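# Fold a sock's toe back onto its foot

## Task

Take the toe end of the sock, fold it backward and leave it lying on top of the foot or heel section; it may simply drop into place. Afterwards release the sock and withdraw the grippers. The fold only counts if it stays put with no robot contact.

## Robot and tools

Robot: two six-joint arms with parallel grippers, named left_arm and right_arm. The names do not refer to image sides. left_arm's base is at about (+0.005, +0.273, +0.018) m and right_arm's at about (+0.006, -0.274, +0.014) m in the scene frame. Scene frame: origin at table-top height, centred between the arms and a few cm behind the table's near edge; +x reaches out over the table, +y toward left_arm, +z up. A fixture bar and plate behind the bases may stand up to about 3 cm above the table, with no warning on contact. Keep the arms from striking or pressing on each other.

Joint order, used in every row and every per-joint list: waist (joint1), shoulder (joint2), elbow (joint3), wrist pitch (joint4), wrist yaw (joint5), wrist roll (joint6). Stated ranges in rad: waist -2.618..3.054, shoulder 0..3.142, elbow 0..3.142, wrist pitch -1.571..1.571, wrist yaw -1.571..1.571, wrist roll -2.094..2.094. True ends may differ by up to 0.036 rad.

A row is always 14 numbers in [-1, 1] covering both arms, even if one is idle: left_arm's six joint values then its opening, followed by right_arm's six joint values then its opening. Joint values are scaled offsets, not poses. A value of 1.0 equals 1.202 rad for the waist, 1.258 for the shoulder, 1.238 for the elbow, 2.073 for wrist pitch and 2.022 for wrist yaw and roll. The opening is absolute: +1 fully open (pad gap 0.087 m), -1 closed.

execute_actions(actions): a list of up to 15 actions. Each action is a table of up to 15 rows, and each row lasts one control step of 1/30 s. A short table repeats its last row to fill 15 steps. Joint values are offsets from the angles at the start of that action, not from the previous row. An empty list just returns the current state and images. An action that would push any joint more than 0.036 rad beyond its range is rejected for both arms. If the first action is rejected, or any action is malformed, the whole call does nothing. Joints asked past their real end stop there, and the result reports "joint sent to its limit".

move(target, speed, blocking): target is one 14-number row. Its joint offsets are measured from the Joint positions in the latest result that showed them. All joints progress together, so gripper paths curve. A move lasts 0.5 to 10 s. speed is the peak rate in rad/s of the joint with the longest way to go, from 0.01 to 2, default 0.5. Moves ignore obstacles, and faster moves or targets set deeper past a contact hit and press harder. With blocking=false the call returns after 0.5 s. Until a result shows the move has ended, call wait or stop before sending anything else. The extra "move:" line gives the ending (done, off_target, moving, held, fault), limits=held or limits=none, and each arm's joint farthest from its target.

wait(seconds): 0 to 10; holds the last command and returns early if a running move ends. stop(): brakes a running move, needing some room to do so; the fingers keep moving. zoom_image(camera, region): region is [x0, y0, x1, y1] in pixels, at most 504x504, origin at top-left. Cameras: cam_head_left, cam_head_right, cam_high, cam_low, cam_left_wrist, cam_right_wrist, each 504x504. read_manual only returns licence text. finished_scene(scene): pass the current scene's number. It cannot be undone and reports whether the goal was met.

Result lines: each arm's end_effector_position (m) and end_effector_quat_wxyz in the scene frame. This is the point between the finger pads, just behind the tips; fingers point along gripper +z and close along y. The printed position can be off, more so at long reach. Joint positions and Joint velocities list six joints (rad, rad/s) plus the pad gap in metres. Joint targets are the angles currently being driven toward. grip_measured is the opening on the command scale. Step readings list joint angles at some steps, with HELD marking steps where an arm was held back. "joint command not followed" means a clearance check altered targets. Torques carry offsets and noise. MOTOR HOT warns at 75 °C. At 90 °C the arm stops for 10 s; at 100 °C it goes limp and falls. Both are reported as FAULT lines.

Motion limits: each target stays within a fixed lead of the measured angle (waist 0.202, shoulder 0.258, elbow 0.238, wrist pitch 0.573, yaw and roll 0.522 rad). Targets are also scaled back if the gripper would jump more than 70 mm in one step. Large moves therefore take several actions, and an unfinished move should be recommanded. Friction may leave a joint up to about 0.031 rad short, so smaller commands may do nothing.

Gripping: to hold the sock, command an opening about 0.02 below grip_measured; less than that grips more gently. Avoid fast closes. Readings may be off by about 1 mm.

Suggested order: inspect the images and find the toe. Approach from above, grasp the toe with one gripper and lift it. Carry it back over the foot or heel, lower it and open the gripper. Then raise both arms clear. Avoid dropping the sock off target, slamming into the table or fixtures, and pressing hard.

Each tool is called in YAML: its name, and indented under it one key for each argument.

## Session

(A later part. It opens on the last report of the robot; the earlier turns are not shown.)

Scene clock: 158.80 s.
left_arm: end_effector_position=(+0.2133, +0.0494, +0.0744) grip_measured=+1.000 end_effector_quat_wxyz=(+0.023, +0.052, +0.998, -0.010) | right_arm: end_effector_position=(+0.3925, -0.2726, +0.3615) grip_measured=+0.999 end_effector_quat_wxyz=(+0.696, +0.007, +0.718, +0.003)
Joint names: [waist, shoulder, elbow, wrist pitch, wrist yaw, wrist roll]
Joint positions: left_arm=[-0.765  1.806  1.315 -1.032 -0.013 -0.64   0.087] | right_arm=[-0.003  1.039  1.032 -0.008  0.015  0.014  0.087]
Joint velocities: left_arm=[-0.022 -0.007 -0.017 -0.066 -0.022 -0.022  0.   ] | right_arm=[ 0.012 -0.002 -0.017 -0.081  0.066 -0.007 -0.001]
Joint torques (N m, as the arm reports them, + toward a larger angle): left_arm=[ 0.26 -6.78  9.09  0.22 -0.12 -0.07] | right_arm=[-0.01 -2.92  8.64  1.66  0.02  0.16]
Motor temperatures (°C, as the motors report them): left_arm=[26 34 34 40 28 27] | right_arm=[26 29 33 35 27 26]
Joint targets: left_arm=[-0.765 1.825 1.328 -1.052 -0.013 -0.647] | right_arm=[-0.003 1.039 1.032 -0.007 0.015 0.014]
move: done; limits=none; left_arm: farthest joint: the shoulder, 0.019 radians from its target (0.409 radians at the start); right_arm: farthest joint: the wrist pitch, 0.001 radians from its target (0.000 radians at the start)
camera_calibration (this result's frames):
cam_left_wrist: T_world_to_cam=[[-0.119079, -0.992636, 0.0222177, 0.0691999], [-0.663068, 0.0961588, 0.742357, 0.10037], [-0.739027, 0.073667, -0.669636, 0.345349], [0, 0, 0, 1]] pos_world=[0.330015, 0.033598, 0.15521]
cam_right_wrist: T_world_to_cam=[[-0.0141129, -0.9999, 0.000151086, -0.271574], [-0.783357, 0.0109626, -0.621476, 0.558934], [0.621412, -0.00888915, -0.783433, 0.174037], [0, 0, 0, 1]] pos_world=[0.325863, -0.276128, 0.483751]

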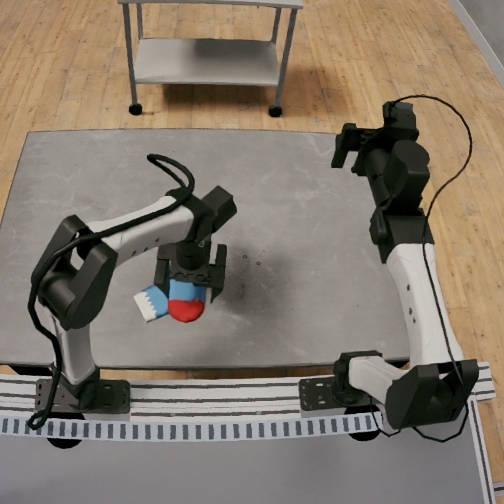

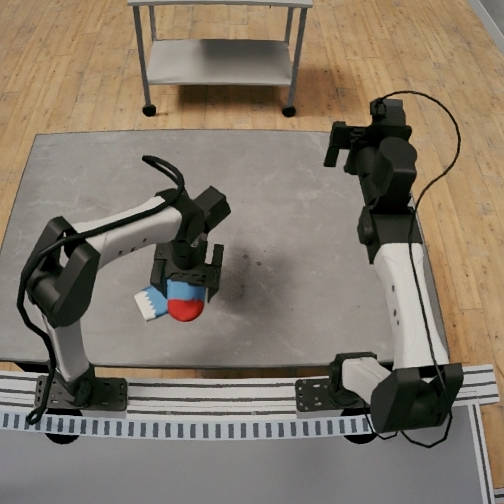

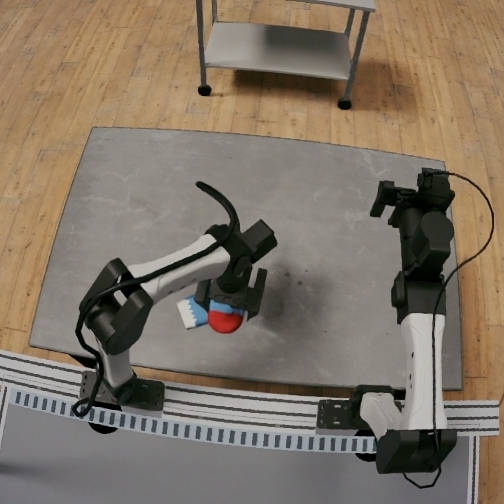

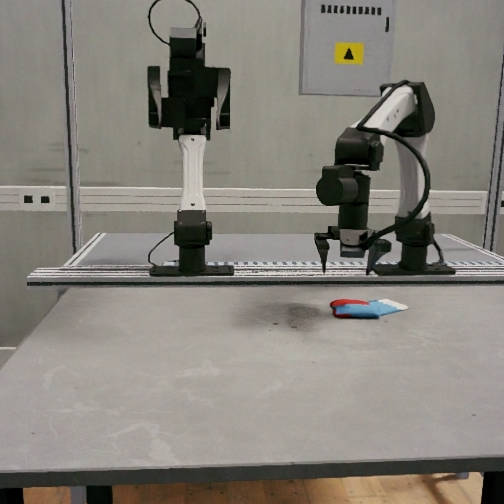

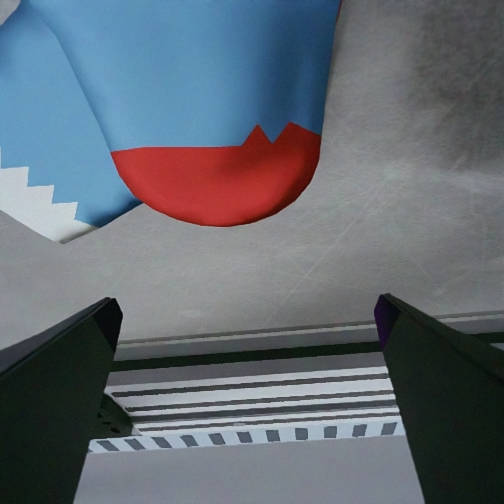

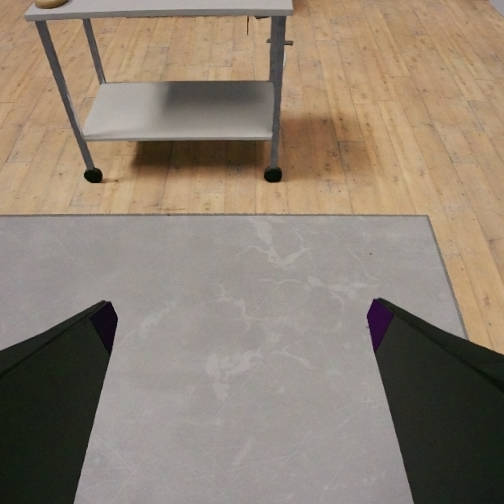

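move:
  target: [0.026,0.062,-0.141,0.081,0,-0.167,0.85,0,0,0,0,0,0,1]
  speed: 0.3

Scene clock: 169.27 s.
left_arm: end_effector_position=(+0.2058, +0.0524, +0.0215) grip_measured=+0.850 end_effector_quat_wxyz=(+0.003, -0.123, +0.992, +0.008) | right_arm: end_effector_position=(+0.3925, -0.2726, +0.3613) grip_measured=+0.999 end_effector_quat_wxyz=(+0.695, +0.007, +0.719, +0.003)
Joint names: [waist, shoulder, elbow, wrist pitch, wrist yaw, wrist roll]
Joint positions: left_arm=[-0.743  1.864  1.161 -0.876 -0.013 -0.97   0.081] | right_arm=[-0.003  1.039  1.032 -0.01   0.015  0.014  0.087]
Joint velocities: left_arm=[-0.007 -0.017 -0.002 -0.007 -0.081 -0.007 -0.   ] | right_arm=[-0.007 -0.002  0.012 -0.007  0.007 -0.051  0.   ]
Joint torques (N m, as the arm reports them, + toward a larger angle): left_arm=[ 1.2  -6.97  5.4   0.4  -0.14 -0.02] | right_arm=[-0.02 -2.91  8.63  1.66  0.02  0.16]
Motor temperatures (°C, as the motors report them): left_arm=[26 35 35 37 28 27] | right_arm=[26 29 33 35 27 26]
Joint targets: left_arm=[-0.734 1.884 1.141 -0.864 -0.013 -0.978] | right_arm=[-0.003 1.039 1.032 -0.008 0.015 0.014]
move: done; limits=none; left_arm: farthest joint: the shoulder, 0.020 radians from its target (0.078 radians at the start); right_arm: farthest joint: the wrist pitch, 0.002 radians from its target (0.000 radians at the start)
camera_calibration (this result's frames):
cam_left_wrist: T_world_to_cam=[[0.230617, -0.972999, -0.00944906, 0.000137957], [-0.620267, -0.154482, 0.769028, 0.138059], [-0.749723, -0.17149, -0.639145, 0.31856], [0, 0, 0, 1]] pos_world=[0.324433, 0.0760917, 0.0974362]
cam_right_wrist: T_world_to_cam=[[-0.014111, -0.9999, 0.000178118, -0.271586], [-0.784067, 0.0109545, -0.620579, 0.558665], [0.620515, -0.00889666, -0.784144, 0.174456], [0, 0, 0, 1]] pos_world=[0.325946, -0.276126, 0.483543]

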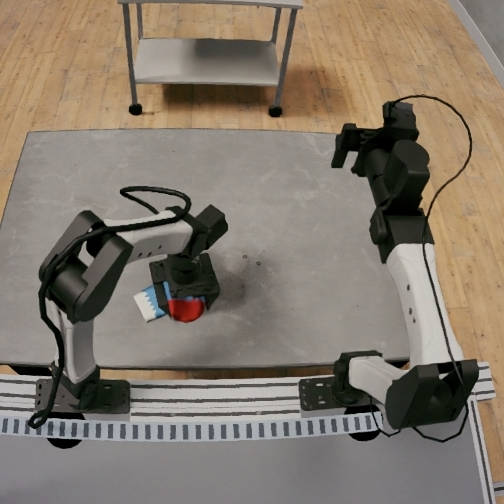

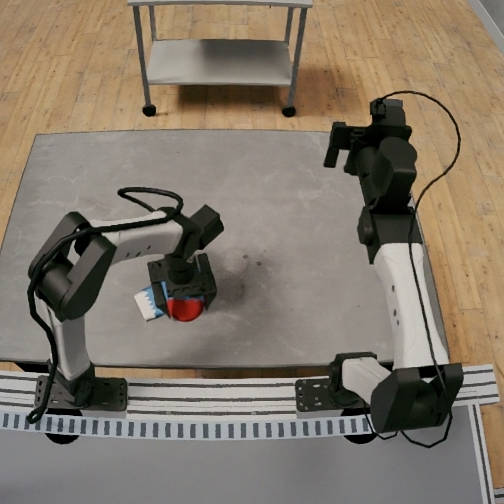

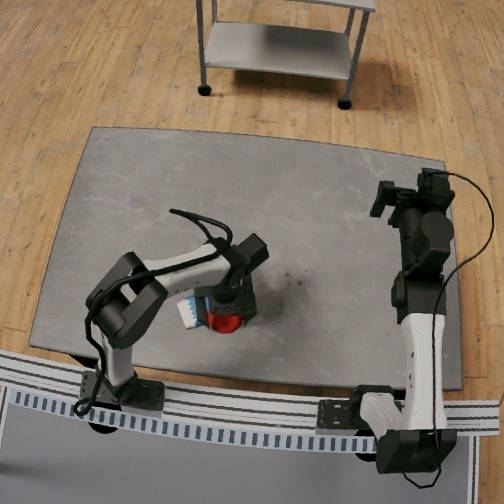

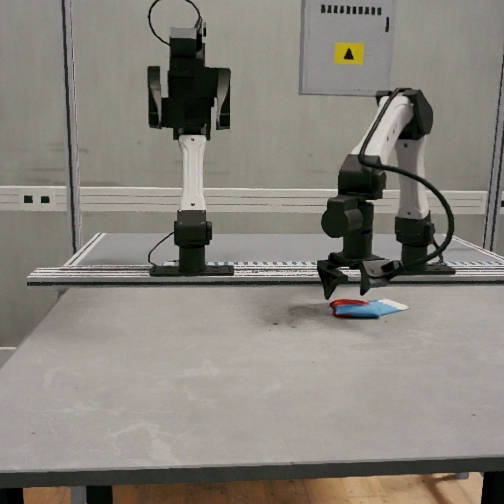

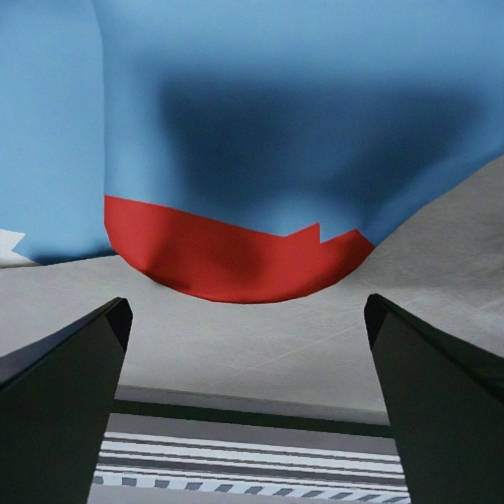

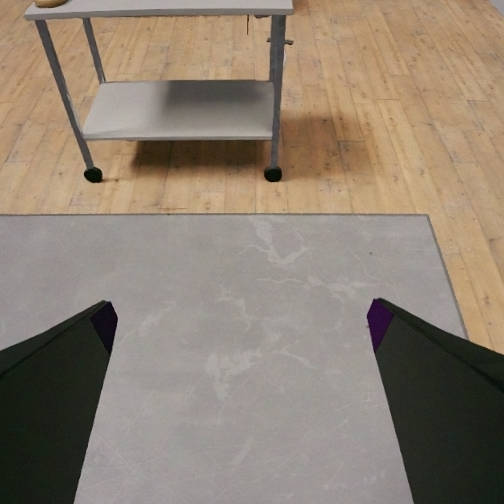

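move:
  target: [0.01,0.052,-0.01,0.017,0,0,0.85,0,0,0,0,0,0,1]
  speed: 0.1

zoom_image:
  camera: "cam_head_left"
  region: [120,250,240,350]

Scene clock: 175.57 s.
left_arm: end_effector_position=(+0.2054, +0.0527, +0.0121) grip_measured=+0.850 end_effector_quat_wxyz=(-0.005, -0.124, +0.992, +0.015) | right_arm: end_effector_position=(+0.3924, -0.2726, +0.3610) grip_measured=+0.999 end_effector_quat_wxyz=(+0.695, +0.007, +0.719, +0.003)
Joint names: [waist, shoulder, elbow, wrist pitch, wrist yaw, wrist roll]
Joint positions: left_arm=[-0.741  1.897  1.161 -0.864 -0.009 -0.971  0.081] | right_arm=[-0.003  1.039  1.032 -0.011  0.015  0.014  0.087]
Joint velocities: left_arm=[-0.002  0.007 -0.002 -0.037 -0.051  0.022 -0.   ] | right_arm=[-0.012  0.002 -0.002  0.037  0.022 -0.051 -0.   ]
Joint torques (N m, as the arm reports them, + toward a larger angle): left_arm=[ 1.24 -6.09  5.72  0.44 -0.2   0.05] | right_arm=[-0.01 -2.91  8.64  1.67  0.02  0.16]
Motor temperatures (°C, as the motors report them): left_arm=[26 36 35 36 28 27] | right_arm=[26 29 34 35 27 26]
Joint targets: left_arm=[-0.731 1.930 1.149 -0.841 -0.013 -0.970] | right_arm=[-0.003 1.039 1.032 -0.010 0.015 0.014]
move: off_target (left_arm); limits=none; left_arm: farthest joint: the shoulder, 0.032 radians from its target (0.065 radians at the start); right_arm: farthest joint: the wrist pitch, 0.001 radians from its target (0.000 radians at the start)
camera_calibration (this result's frames):
cam_left_wrist: T_world_to_cam=[[0.233405, -0.972089, -0.0237647, -0.0000212223], [-0.606091, -0.164551, 0.778188, 0.142638], [-0.760379, -0.16723, -0.627581, 0.314176], [0, 0, 0, 1]] pos_world=[0.325349, 0.0759901, 0.0861713]
cam_right_wrist: T_world_to_cam=[[-0.0141091, -0.9999, 0.000205149, -0.271597], [-0.784777, 0.0109465, -0.619681, 0.558397], [0.619617, -0.00890417, -0.784853, 0.174875], [0, 0, 0, 1]] pos_world=[0.326029, -0.276125, 0.483335]

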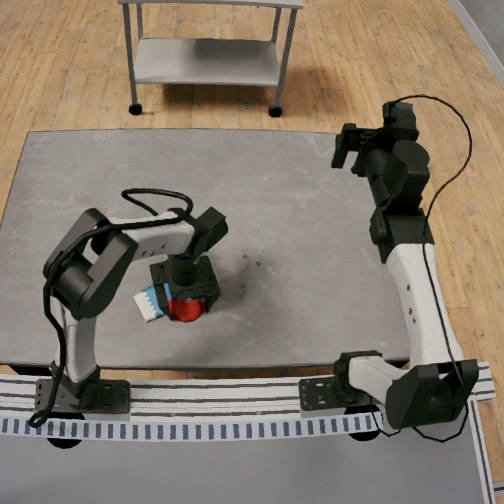

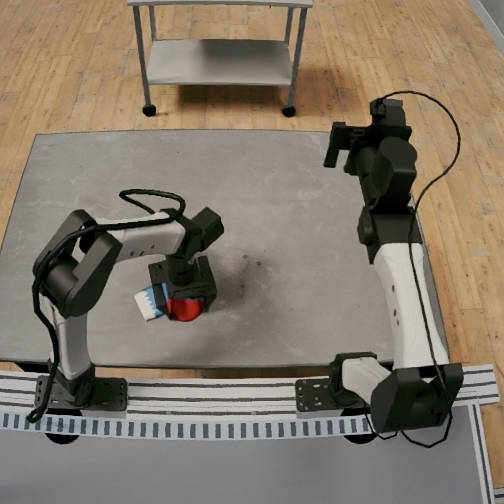

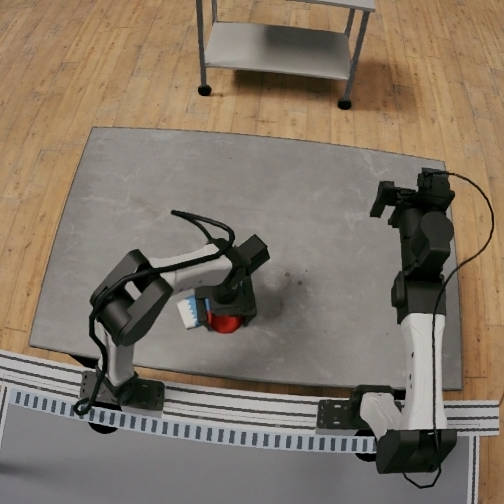

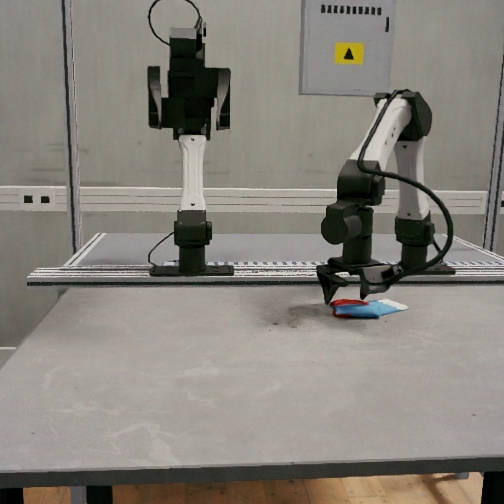

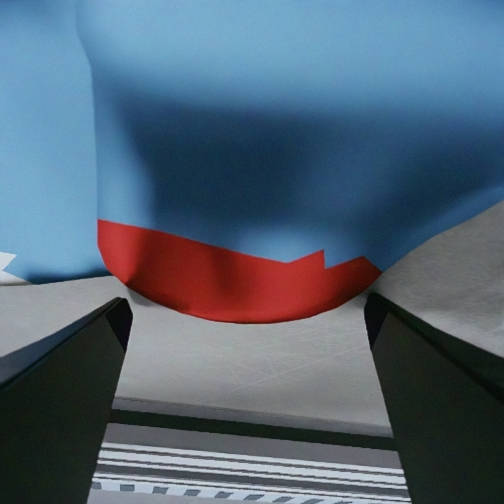

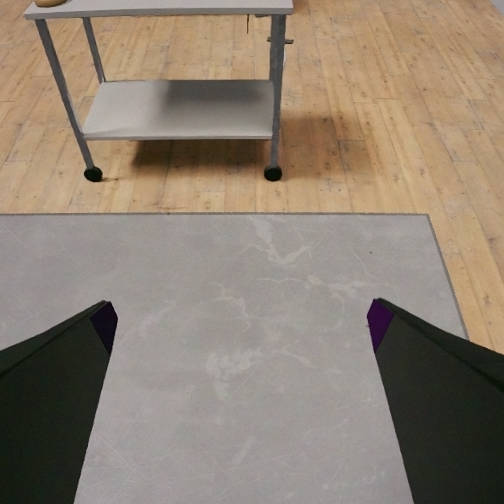

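Region (120, 250, 240, 350) of cam_head_left's 504x504 image, scaled by 4.200, with more detail than that image has.

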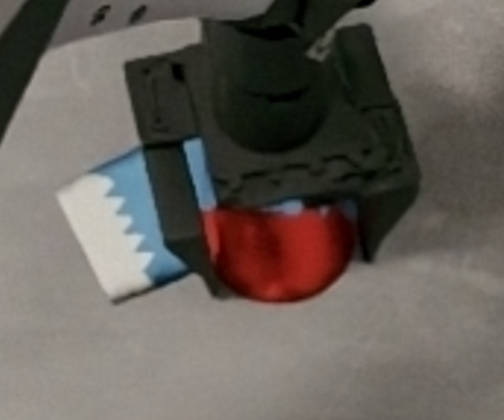

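execute_actions:
  actions:
    - [[0,0.028,-0.01,0,0,0,0.75,0,0,0,0,0,0,1],[0,0.028,-0.01,0,0,0,0.65,0,0,0,0,0,0,1],[0,0.028,-0.01,0,0,0,0.55,0,0,0,0,0,0,1],[0,0.028,-0.01,0,0,0,0.45,0,0,0,0,0,0,1],[0,0.028,-0.01,0,0,0,0.35,0,0,0,0,0,0,1],[0,0.028,-0.01,0,0,0,0.25,0,0,0,0,0,0,1],[0,0.028,-0.01,0,0,0,0.15,0,0,0,0,0,0,1],[0,0.028,-0.01,0,0,0,0.05,0,0,0,0,0,0,1],[0,0.028,-0.01,0,0,0,-0.05,0,0,0,0,0,0,1],[0,0.028,-0.01,0,0,0,-0.15,0,0,0,0,0,0,1],[0,0.028,-0.01,0,0,0,-0.25,0,0,0,0,0,0,1],[0,0.028,-0.01,0,0,0,-0.35,0,0,0,0,0,0,1],[0,0.028,-0.01,0,0,0,-0.45,0,0,0,0,0,0,1],[0,0.028,-0.01,0,0,0,-0.55,0,0,0,0,0,0,1],[0,0.028,-0.01,0,0,0,-0.65,0,0,0,0,0,0,1]]
    - [[0,0.025,-0.01,0,0,0,-0.72,0,0,0,0,0,0,1],[0,0.025,-0.01,0,0,0,-0.8,0,0,0,0,0,0,1],[0,0.025,-0.01,0,0,0,-0.85,0,0,0,0,0,0,1],[0,0.025,-0.01,0,0,0,-0.9,0,0,0,0,0,0,1],[0,0.025,-0.01,0,0,0,-0.95,0,0,0,0,0,0,1],[0,0.025,-0.01,0,0,0,-1,0,0,0,0,0,0,1]]

Scene clock: 194.30 s.
left_arm: end_effector_position=(+0.2027, +0.0542, +0.0118) grip_measured=-0.898 end_effector_quat_wxyz=(-0.011, -0.124, +0.992, +0.018) | right_arm: end_effector_position=(+0.3923, -0.2726, +0.3603) grip_measured=+0.999 end_effector_quat_wxyz=(+0.694, +0.007, +0.720, +0.003)
Joint names: [waist, shoulder, elbow, wrist pitch, wrist yaw, wrist roll]
Joint positions: left_arm=[-0.741  1.9    1.161 -0.874 -0.005 -0.971  0.004] | right_arm=[-0.003  1.039  1.032 -0.013  0.015  0.014  0.087]
Joint velocities: left_arm=[-0.012  0.007  0.002 -0.037 -0.022  0.037 -0.001] | right_arm=[ 0.027 -0.002 -0.027  0.037 -0.007  0.022 -0.001]
Joint torques (N m, as the arm reports them, + toward a larger angle): left_arm=[ 0.19 -5.97  5.95  0.23 -0.18 -0.05] | right_arm=[-0.01 -2.9   8.64  1.66  0.02  0.16]
Motor temperatures (°C, as the motors report them): left_arm=[26 36 35 35 28 27] | right_arm=[26 29 34 35 27 26]
Joint targets: left_arm=[-0.741 1.932 1.149 -0.869 -0.006 -0.971] | right_arm=[-0.003 1.039 1.032 -0.012 0.015 0.014]
Step readings (joint positions; steps 1 to 15: 1st action; 16 to 30: 2nd action):
0: left_arm=[-0.741 1.897 1.161 -0.864 -0.009 -0.971] | right_arm=[-0.003 1.039 1.032 -0.011 0.015 0.014]
1: left_arm=[-0.741 1.898 1.161 -0.863 -0.008 -0.971] | right_arm=[-0.003 1.039 1.032 -0.011 0.015 0.014]
2: left_arm=[-0.741 1.899 1.161 -0.860 -0.005 -0.971] | right_arm=[-0.003 1.039 1.032 -0.011 0.015 0.014]
4: left_arm=[-0.741 1.900 1.161 -0.853 0.001 -0.971] | right_arm=[-0.003 1.039 1.032 -0.012 0.015 0.014]
8: left_arm=[-0.741 1.900 1.161 -0.854 0.002 -0.971] | right_arm=[-0.003 1.039 1.032 -0.012 0.015 0.014]
15: left_arm=[-0.741 1.900 1.161 -0.869 -0.006 -0.971] | right_arm=[-0.003 1.039 1.032 -0.012 0.015 0.014]
16: left_arm=[-0.741 1.900 1.161 -0.872 -0.006 -0.971] | right_arm=[-0.003 1.039 1.032 -0.012 0.015 0.014]
17: left_arm=[-0.741 1.900 1.161 -0.873 -0.006 -0.971] | right_arm=[-0.003 1.039 1.032 -0.012 0.015 0.014]
19: left_arm=[-0.741 1.900 1.161 -0.874 -0.006 -0.971] | right_arm=[-0.003 1.039 1.032 -0.013 0.015 0.014]
23: left_arm=[-0.741 1.900 1.161 -0.874 -0.005 -0.971] | right_arm=[-0.003 1.039 1.032 -0.013 0.015 0.014]
30: Joint positions above
camera_calibration (this result's frames):
cam_left_wrist: T_world_to_cam=[[0.233205, -0.971875, -0.0327878, 0.00218407], [-0.596035, -0.169499, 0.784865, 0.139678], [-0.768348, -0.163491, -0.618799, 0.313446], [0, 0, 0, 1]] pos_world=[0.323579, 0.0770436, 0.0844035]
cam_right_wrist: T_world_to_cam=[[-0.0141046, -0.9999, 0.000268211, -0.271624], [-0.786429, 0.0109277, -0.617584, 0.557768], [0.61752, -0.00892173, -0.786505, 0.175853], [0, 0, 0, 1]] pos_world=[0.326222, -0.276123, 0.48285]

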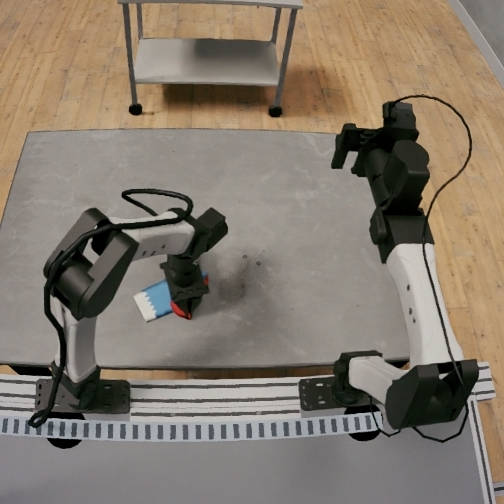

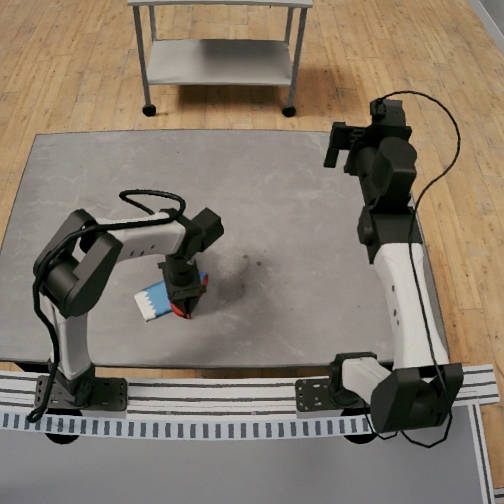

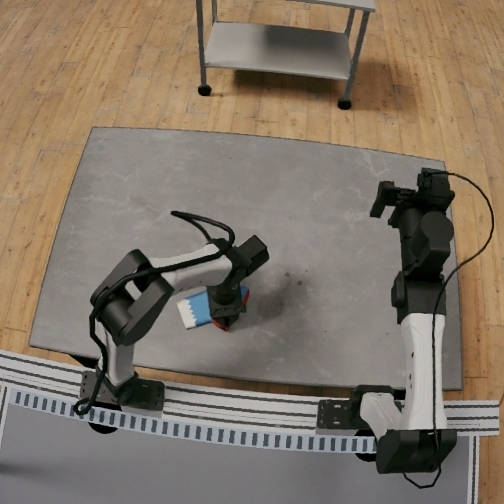

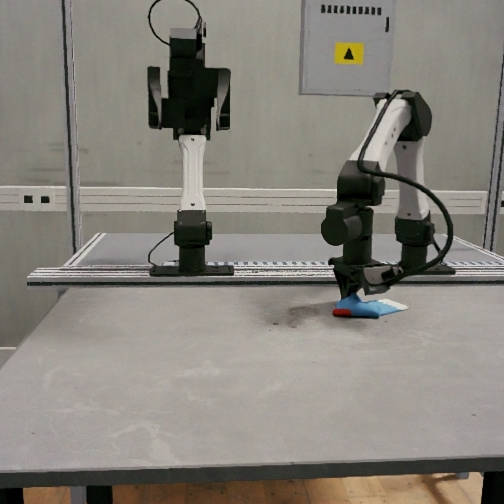

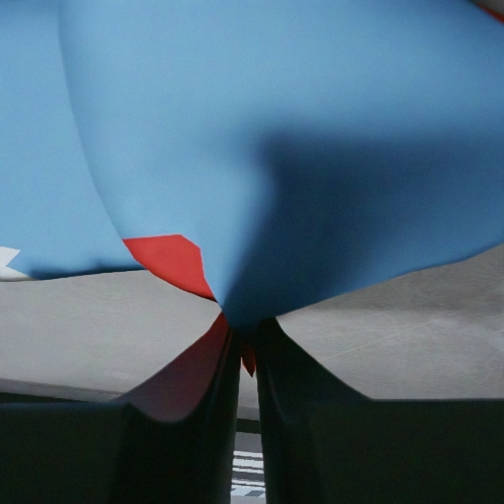

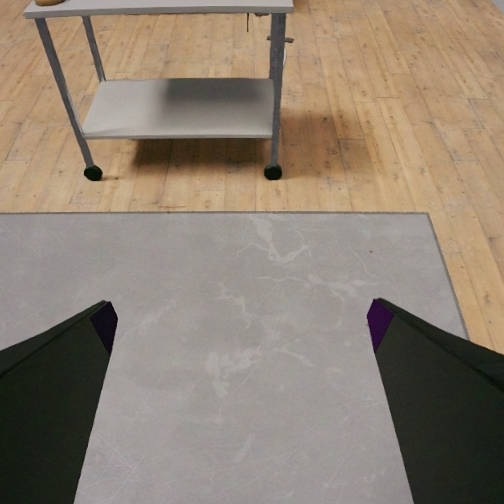

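move:
  target: [0.058,-0.04,0.19,-0.114,0,0.035,-1,0,0,0,0,0,0,1]
  speed: 0.35

move:
  target: [0.074,0.16,0.2,-0.035,0,0.055,-1,0,0,0,0,0,0,1]
  speed: 0.35

zoom_image:
  camera: "cam_low"
  region: [290,220,450,360]

Scene clock: 207.83 s.
left_arm: end_effector_position=(+0.2354, +0.0534, +0.0777) grip_measured=-0.898 end_effector_quat_wxyz=(+0.006, -0.124, +0.992, -0.001) | right_arm: end_effector_position=(+0.3922, -0.2726, +0.3600) grip_measured=+0.999 end_effector_quat_wxyz=(+0.694, +0.007, +0.720, +0.003)
Joint names: [waist, shoulder, elbow, wrist pitch, wrist yaw, wrist roll]
Joint positions: left_arm=[-0.679  1.855  1.386 -1.092 -0.005 -0.907  0.004] | right_arm=[-0.003  1.039  1.032 -0.015  0.015  0.014  0.087]
Joint velocities: left_arm=[ 0.012 -0.012  0.002 -0.007 -0.022  0.007  0.001] | right_arm=[-0.012  0.017 -0.007 -0.037  0.037 -0.022 -0.   ]
Joint torques (N m, as the arm reports them, + toward a larger angle): left_arm=[ 0.97 -9.36  8.79  0.16 -0.13  0.12] | right_arm=[ 0.   -2.91  8.63  1.66  0.02  0.16]
Motor temperatures (°C, as the motors report them): left_arm=[26 36 35 34 28 27] | right_arm=[26 29 34 36 27 26]
Joint targets: left_arm=[-0.671 1.850 1.396 -1.111 -0.005 -0.900] | right_arm=[-0.003 1.039 1.032 -0.013 0.015 0.014]
move: done; limits=none; left_arm: farthest joint: the wrist pitch, 0.018 radians from its target (0.236 radians at the start); right_arm: farthest joint: the wrist pitch, 0.002 radians from its target (0.000 radians at the start)
camera_calibration (this result's frames):
cam_left_wrist: T_world_to_cam=[[0.232054, -0.972656, 0.00958609, -0.00699305], [-0.627041, -0.142049, 0.765926, 0.114621], [-0.74362, -0.183747, -0.642858, 0.376336], [0, 0, 0, 1]] pos_world=[0.353346, 0.0786306, 0.154207]
cam_right_wrist: T_world_to_cam=[[-0.0141027, -0.999901, 0.000295234, -0.271635], [-0.787135, 0.0109197, -0.616684, 0.557498], [0.616619, -0.00892927, -0.787211, 0.176271], [0, 0, 0, 1]] pos_world=[0.326304, -0.276122, 0.482642]

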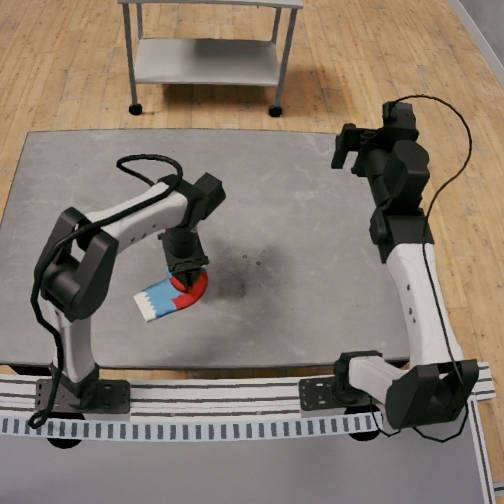

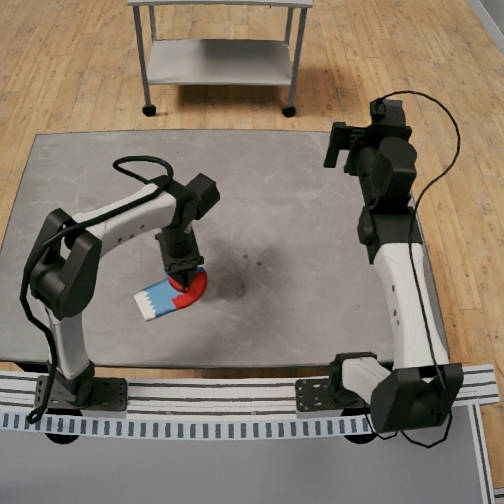

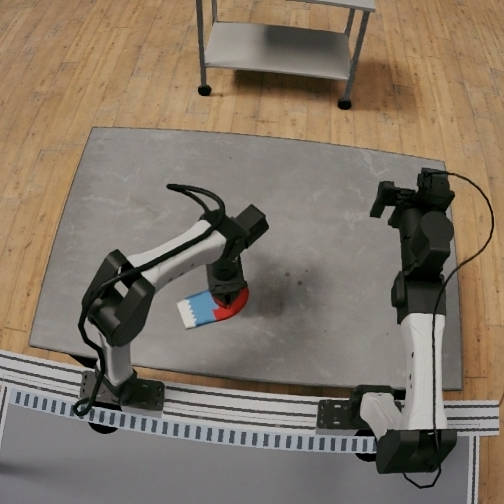

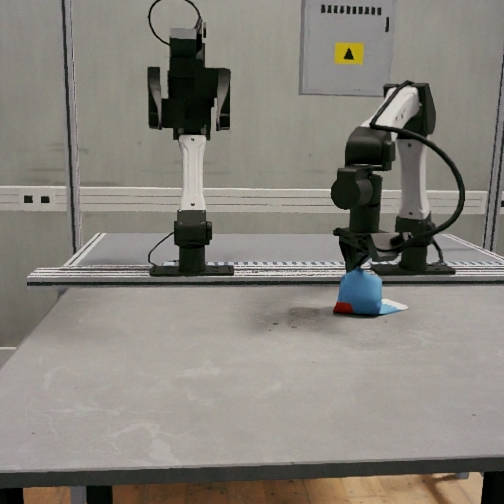

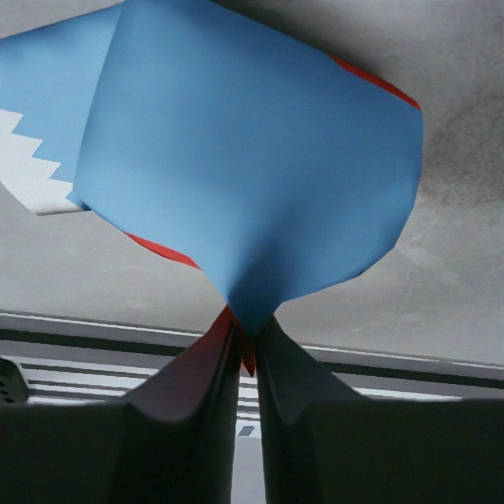

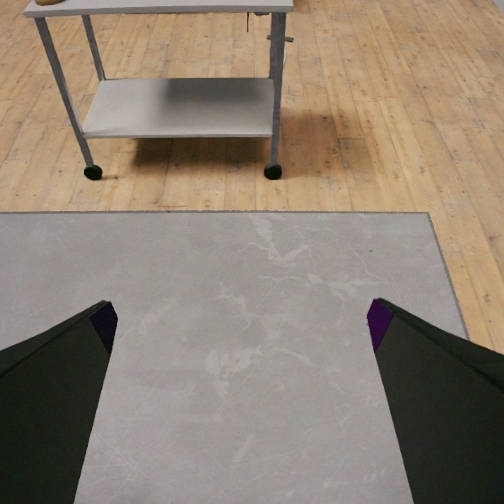

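Scene clock: 209.17 s.
left_arm: end_effector_position=(+0.2905, +0.0515, +0.0737) grip_measured=-0.898 end_effector_quat_wxyz=(+0.006, -0.113, +0.994, -0.000) | right_arm: end_effector_position=(+0.3921, -0.2726, +0.3597) grip_measured=+0.999 end_effector_quat_wxyz=(+0.693, +0.007, +0.721, +0.003)
Joint names: [waist, shoulder, elbow, wrist pitch, wrist yaw, wrist roll]
Joint positions: left_arm=[-0.598  2.035  1.62  -1.147 -0.005 -0.804  0.004] | right_arm=[-0.003  1.039  1.032 -0.016  0.015  0.014  0.087]
Joint velocities: left_arm=[-0.002 -0.012  0.012  0.022 -0.051 -0.007 -0.   ] | right_arm=[-0.012 -0.002 -0.002 -0.022 -0.037 -0.022 -0.001]
Joint torques (N m, as the arm reports them, + toward a larger angle): left_arm=[ 0.95 -8.71  9.05  0.19 -0.11  0.1 ] | right_arm=[-0.01 -2.91  8.63  1.66  0.02  0.16]
Motor temperatures (°C, as the motors report them): left_arm=[26 36 35 34 28 27] | right_arm=[26 29 34 36 27 26]
Joint targets: left_arm=[-0.591 2.056 1.634 -1.165 -0.005 -0.796] | right_arm=[-0.003 1.039 1.032 -0.014 0.015 0.014]
move: off_target (left_arm); limits=none; left_arm: farthest joint: the shoulder, 0.021 radians from its target (0.202 radians at the start); right_arm: farthest joint: the wrist pitch, 0.001 radians from its target (0.000 radians at the start)
camera_calibration (this result's frames):
cam_left_wrist: T_world_to_cam=[[0.210865, -0.977483, 0.00790903, -0.0150531], [-0.629582, -0.129617, 0.766046, 0.152065], [-0.747772, -0.166512, -0.642737, 0.414731], [0, 0, 0, 1]] pos_world=[0.409036, 0.0740537, 0.150194]
cam_right_wrist: T_world_to_cam=[[-0.0141007, -0.999901, 0.000322255, -0.271646], [-0.787841, 0.0109117, -0.615783, 0.557227], [0.615718, -0.00893682, -0.787916, 0.176689], [0, 0, 0, 1]] pos_world=[0.326385, -0.276121, 0.482434]

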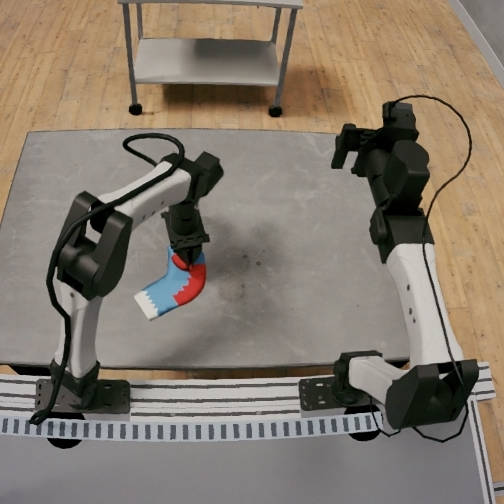

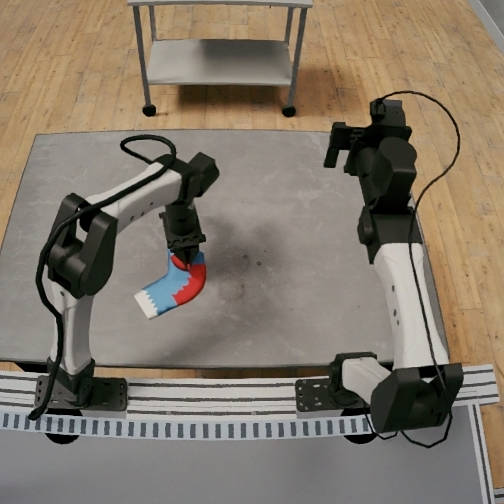

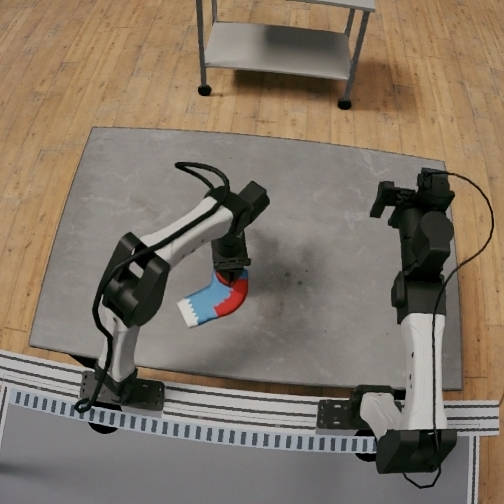

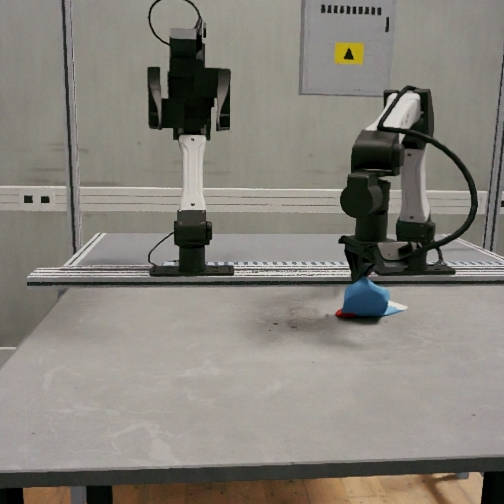

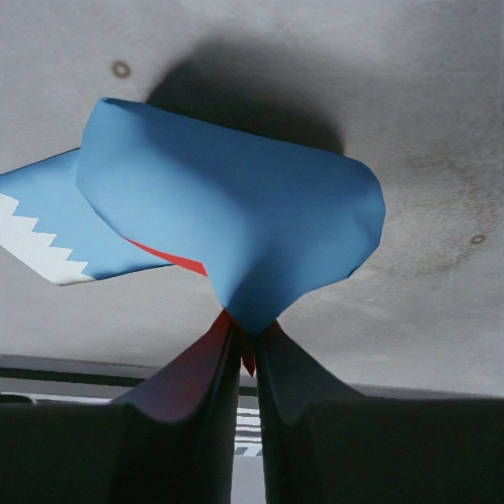

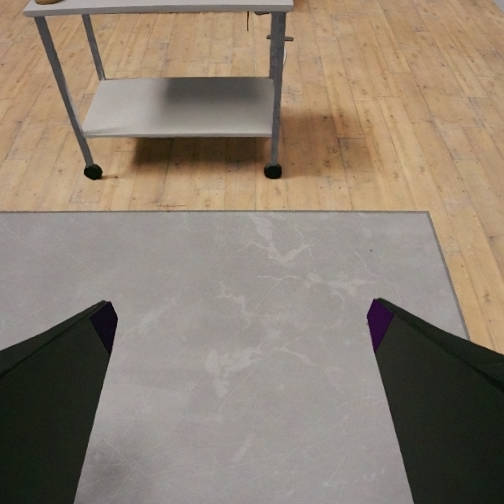

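Region (290, 220, 450, 360) of cam_low's 504x504 image, scaled by 3.150, with more detail than that image has; it fills the top 441 rows of this view, and the rest is white.

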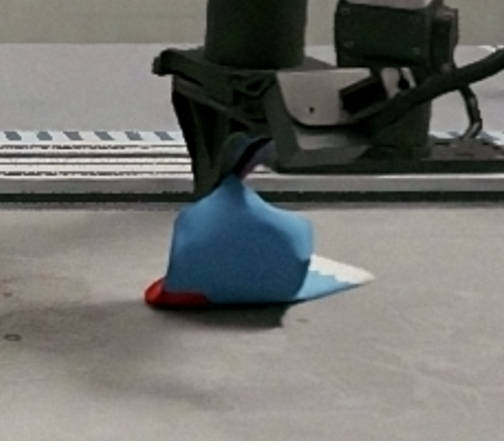

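move:
  target: [-0.015,0,-0.158,0.084,0,0.05,-1,0,0,0,0,0,0,1]
  speed: 0.3

execute_actions:
  actions:
    - [[0,0,0,0,0,0,-0.85,0,0,0,0,0,0,1],[0,0,0,0,0,0,-0.7,0,0,0,0,0,0,1],[0,0,0,0,0,0,-0.55,0,0,0,0,0,0,1],[0,0,0,0,0,0,-0.4,0,0,0,0,0,0,1],[0,0,0,0,0,0,-0.2,0,0,0,0,0,0,1],[0,0,0,0,0,0,0,0,0,0,0,0,0,1],[0,0,0,0,0,0,0.2,0,0,0,0,0,0,1],[0,0,0,0,0,0,0.4,0,0,0,0,0,0,1],[0,0,0,0,0,0,0.6,0,0,0,0,0,0,1],[0,0,0,0,0,0,0.8,0,0,0,0,0,0,1],[0,0,0,0,0,0,1,0,0,0,0,0,0,1]]

Scene clock: 221.60 s.
left_arm: end_effector_position=(+0.2756, +0.0609, +0.0314) grip_measured=-0.898 end_effector_quat_wxyz=(+0.001, -0.061, +0.998, +0.004) | right_arm: end_effector_position=(+0.3921, -0.2726, +0.3595) grip_measured=+0.999 end_effector_quat_wxyz=(+0.693, +0.007, +0.721, +0.003)
Joint names: [waist, shoulder, elbow, wrist pitch, wrist yaw, wrist roll]
Joint positions: left_arm=[-0.607  2.035  1.445 -0.984 -0.005 -0.71   0.004] | right_arm=[-0.003  1.039  1.032 -0.017  0.015  0.014  0.087]
Joint velocities: left_arm=[ 0.007  0.002 -0.007  0.022 -0.007  0.007 -0.001] | right_arm=[-0.017  0.007 -0.017  0.007 -0.007 -0.022 -0.   ]
Joint torques (N m, as the arm reports them, + toward a larger angle): left_arm=[ -0.34 -10.09   5.55   0.42  -0.11   0.07] | right_arm=[-0.01 -2.91  8.64  1.66  0.02  0.16]
Motor temperatures (°C, as the motors report them): left_arm=[26 39 36 34 28 27] | right_arm=[26 29 34 36 27 26]
Joint targets: left_arm=[-0.616 2.035 1.425 -0.973 -0.005 -0.703] | right_arm=[-0.003 1.039 1.032 -0.016 0.015 0.014]
move: done; limits=none; left_arm: farthest joint: the elbow, 0.020 radians from its target (0.196 radians at the start); right_arm: farthest joint: the wrist pitch, 0.001 radians from its target (0.000 radians at the start)
camera_calibration (this result's frames):
cam_left_wrist: T_world_to_cam=[[0.108931, -0.994048, -0.00158198, 0.0269665], [-0.631256, -0.0704042, 0.772372, 0.17294], [-0.767887, -0.0831366, -0.635168, 0.378146], [0, 0, 0, 1]] pos_world=[0.396605, 0.0704195, 0.106655]
cam_right_wrist: T_world_to_cam=[[-0.0140986, -0.999901, 0.000349274, -0.271658], [-0.788545, 0.0109037, -0.614881, 0.556956], [0.614816, -0.00894438, -0.78862, 0.177106], [0, 0, 0, 1]] pos_world=[0.326467, -0.27612, 0.482226]

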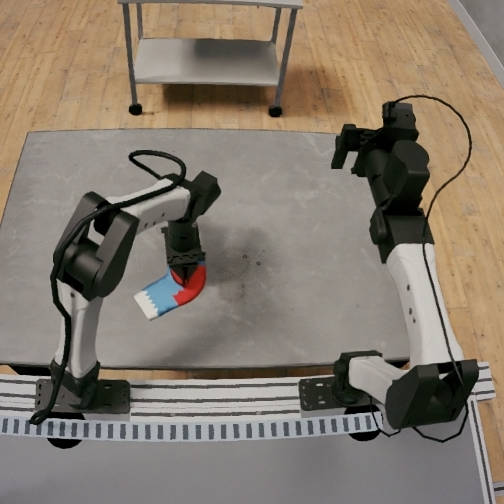

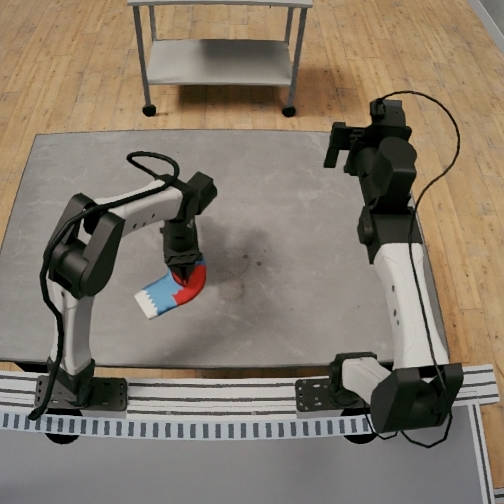

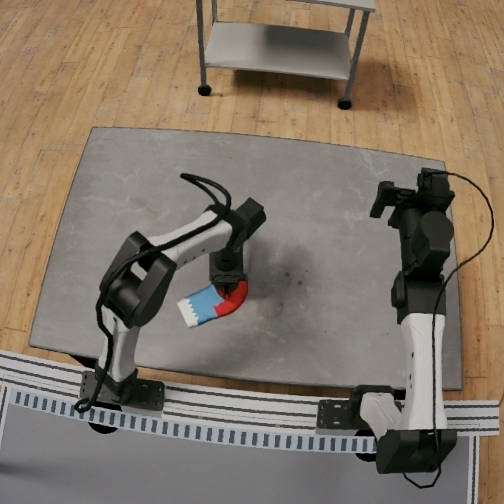

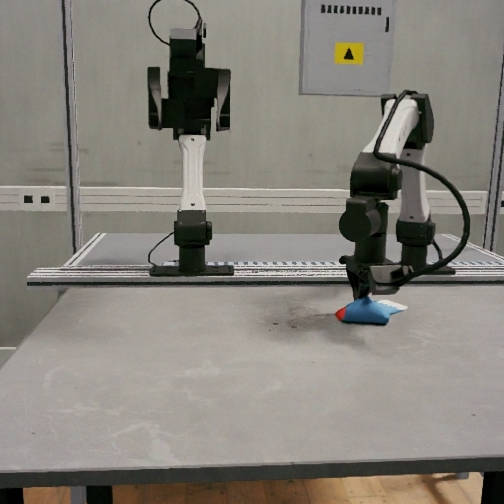

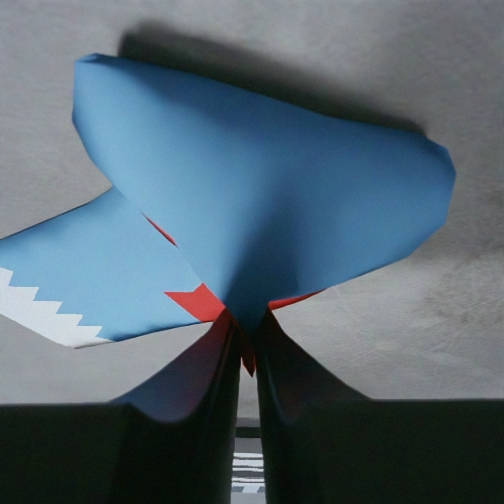

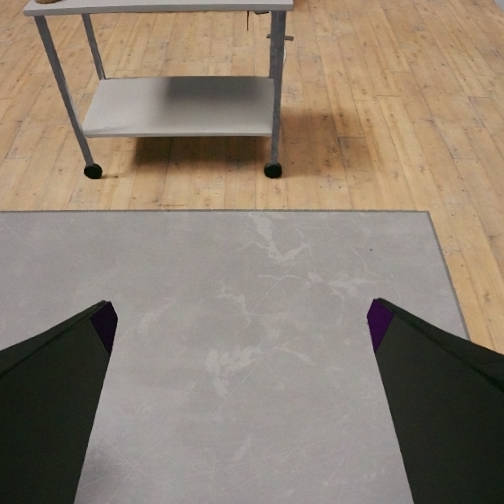

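Scene clock: 222.10 s.
left_arm: end_effector_position=(+0.2756, +0.0609, +0.0314) grip_measured=+1.000 end_effector_quat_wxyz=(+0.001, -0.061, +0.998, +0.004) | right_arm: end_effector_position=(+0.3920, -0.2726, +0.3591) grip_measured=+0.999 end_effector_quat_wxyz=(+0.692, +0.007, +0.722, +0.003)
Joint names: [waist, shoulder, elbow, wrist pitch, wrist yaw, wrist roll]
Joint positions: left_arm=[-0.607  2.035  1.445 -0.984 -0.005 -0.71   0.087] | right_arm=[-0.003  1.039  1.032 -0.018  0.015  0.014  0.087]
Joint velocities: left_arm=[ 0.007 -0.002 -0.017  0.051 -0.066 -0.022  0.   ] | right_arm=[-0.017  0.007  0.022 -0.037  0.037  0.022  0.   ]
Joint torques (N m, as the arm reports them, + toward a larger angle): left_arm=[  0.47 -10.31   7.6    0.31  -0.14   0.  ] | right_arm=[-0.01 -2.91  8.64  1.67  0.02  0.16]
Motor temperatures (°C, as the motors report them): left_arm=[26 39 36 34 28 27] | right_arm=[26 29 34 36 27 26]
Joint targets: left_arm=[-0.607 2.035 1.445 -0.984 -0.005 -0.710] | right_arm=[-0.003 1.039 1.032 -0.017 0.015 0.014]
Step readings (joint positions):
0: left_arm=[-0.607 2.035 1.445 -0.984 -0.005 -0.710] | right_arm=[-0.003 1.039 1.032 -0.017 0.015 0.014]
1: left_arm=[-0.607 2.035 1.445 -0.984 -0.005 -0.710] | right_arm=[-0.003 1.039 1.032 -0.017 0.015 0.014]
2: left_arm=[-0.607 2.035 1.445 -0.984 -0.005 -0.710] | right_arm=[-0.003 1.039 1.032 -0.017 0.015 0.014]
4: left_arm=[-0.607 2.035 1.445 -0.984 -0.005 -0.710] | right_arm=[-0.003 1.039 1.032 -0.018 0.015 0.014]
8: left_arm=[-0.607 2.035 1.445 -0.984 -0.005 -0.710] | right_arm=[-0.003 1.039 1.032 -0.018 0.015 0.014]
15: Joint positions above
camera_calibration (this result's frames):
cam_left_wrist: T_world_to_cam=[[0.108931, -0.994048, -0.00158198, 0.0269665], [-0.631256, -0.0704042, 0.772372, 0.17294], [-0.767887, -0.0831366, -0.635168, 0.378146], [0, 0, 0, 1]] pos_world=[0.396605, 0.0704195, 0.106655]
cam_right_wrist: T_world_to_cam=[[-0.0140958, -0.999901, 0.000385295, -0.271673], [-0.789482, 0.0108931, -0.613677, 0.556594], [0.613612, -0.00895448, -0.789557, 0.177663], [0, 0, 0, 1]] pos_world=[0.326575, -0.276118, 0.481948]

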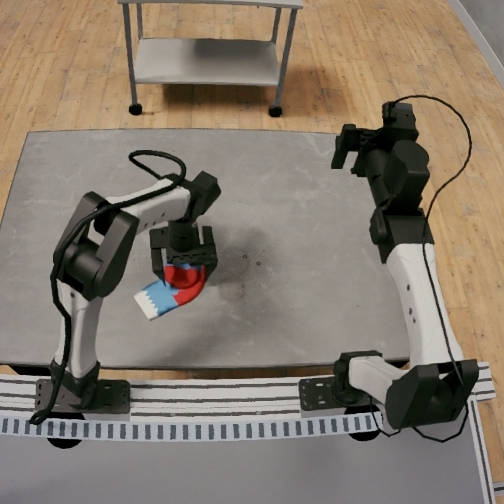

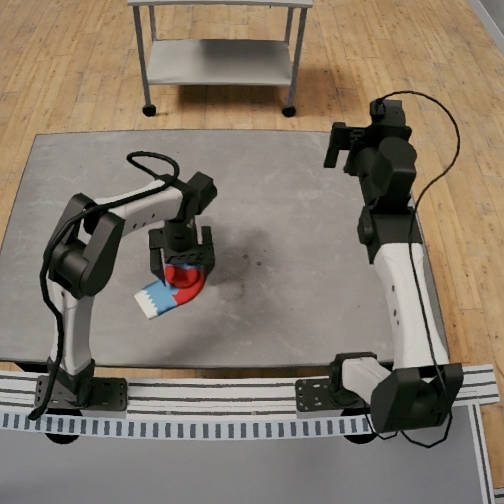

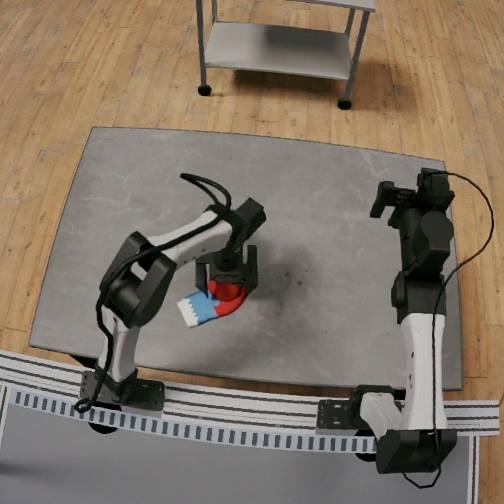

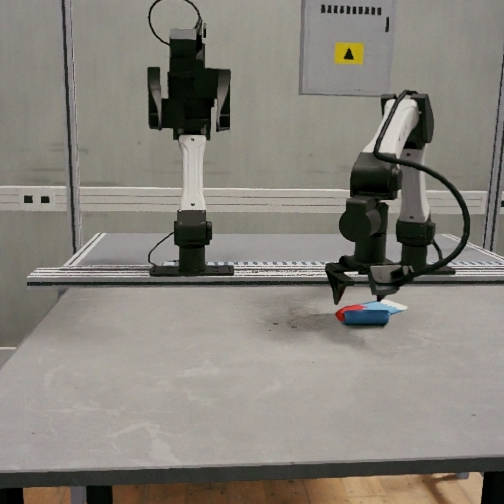

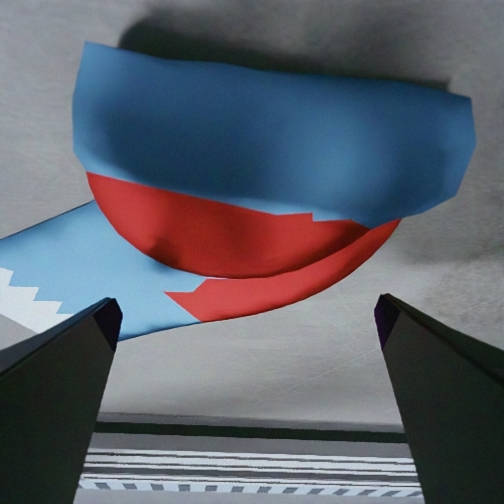

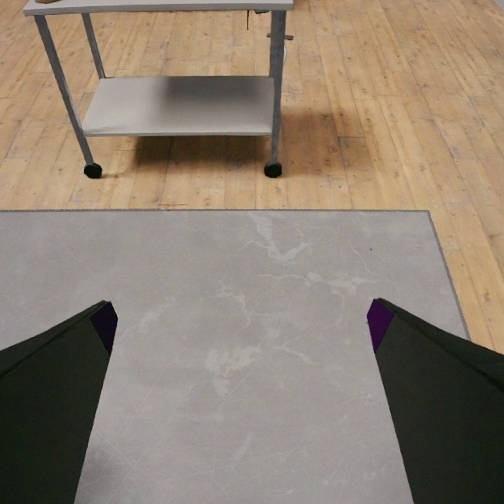

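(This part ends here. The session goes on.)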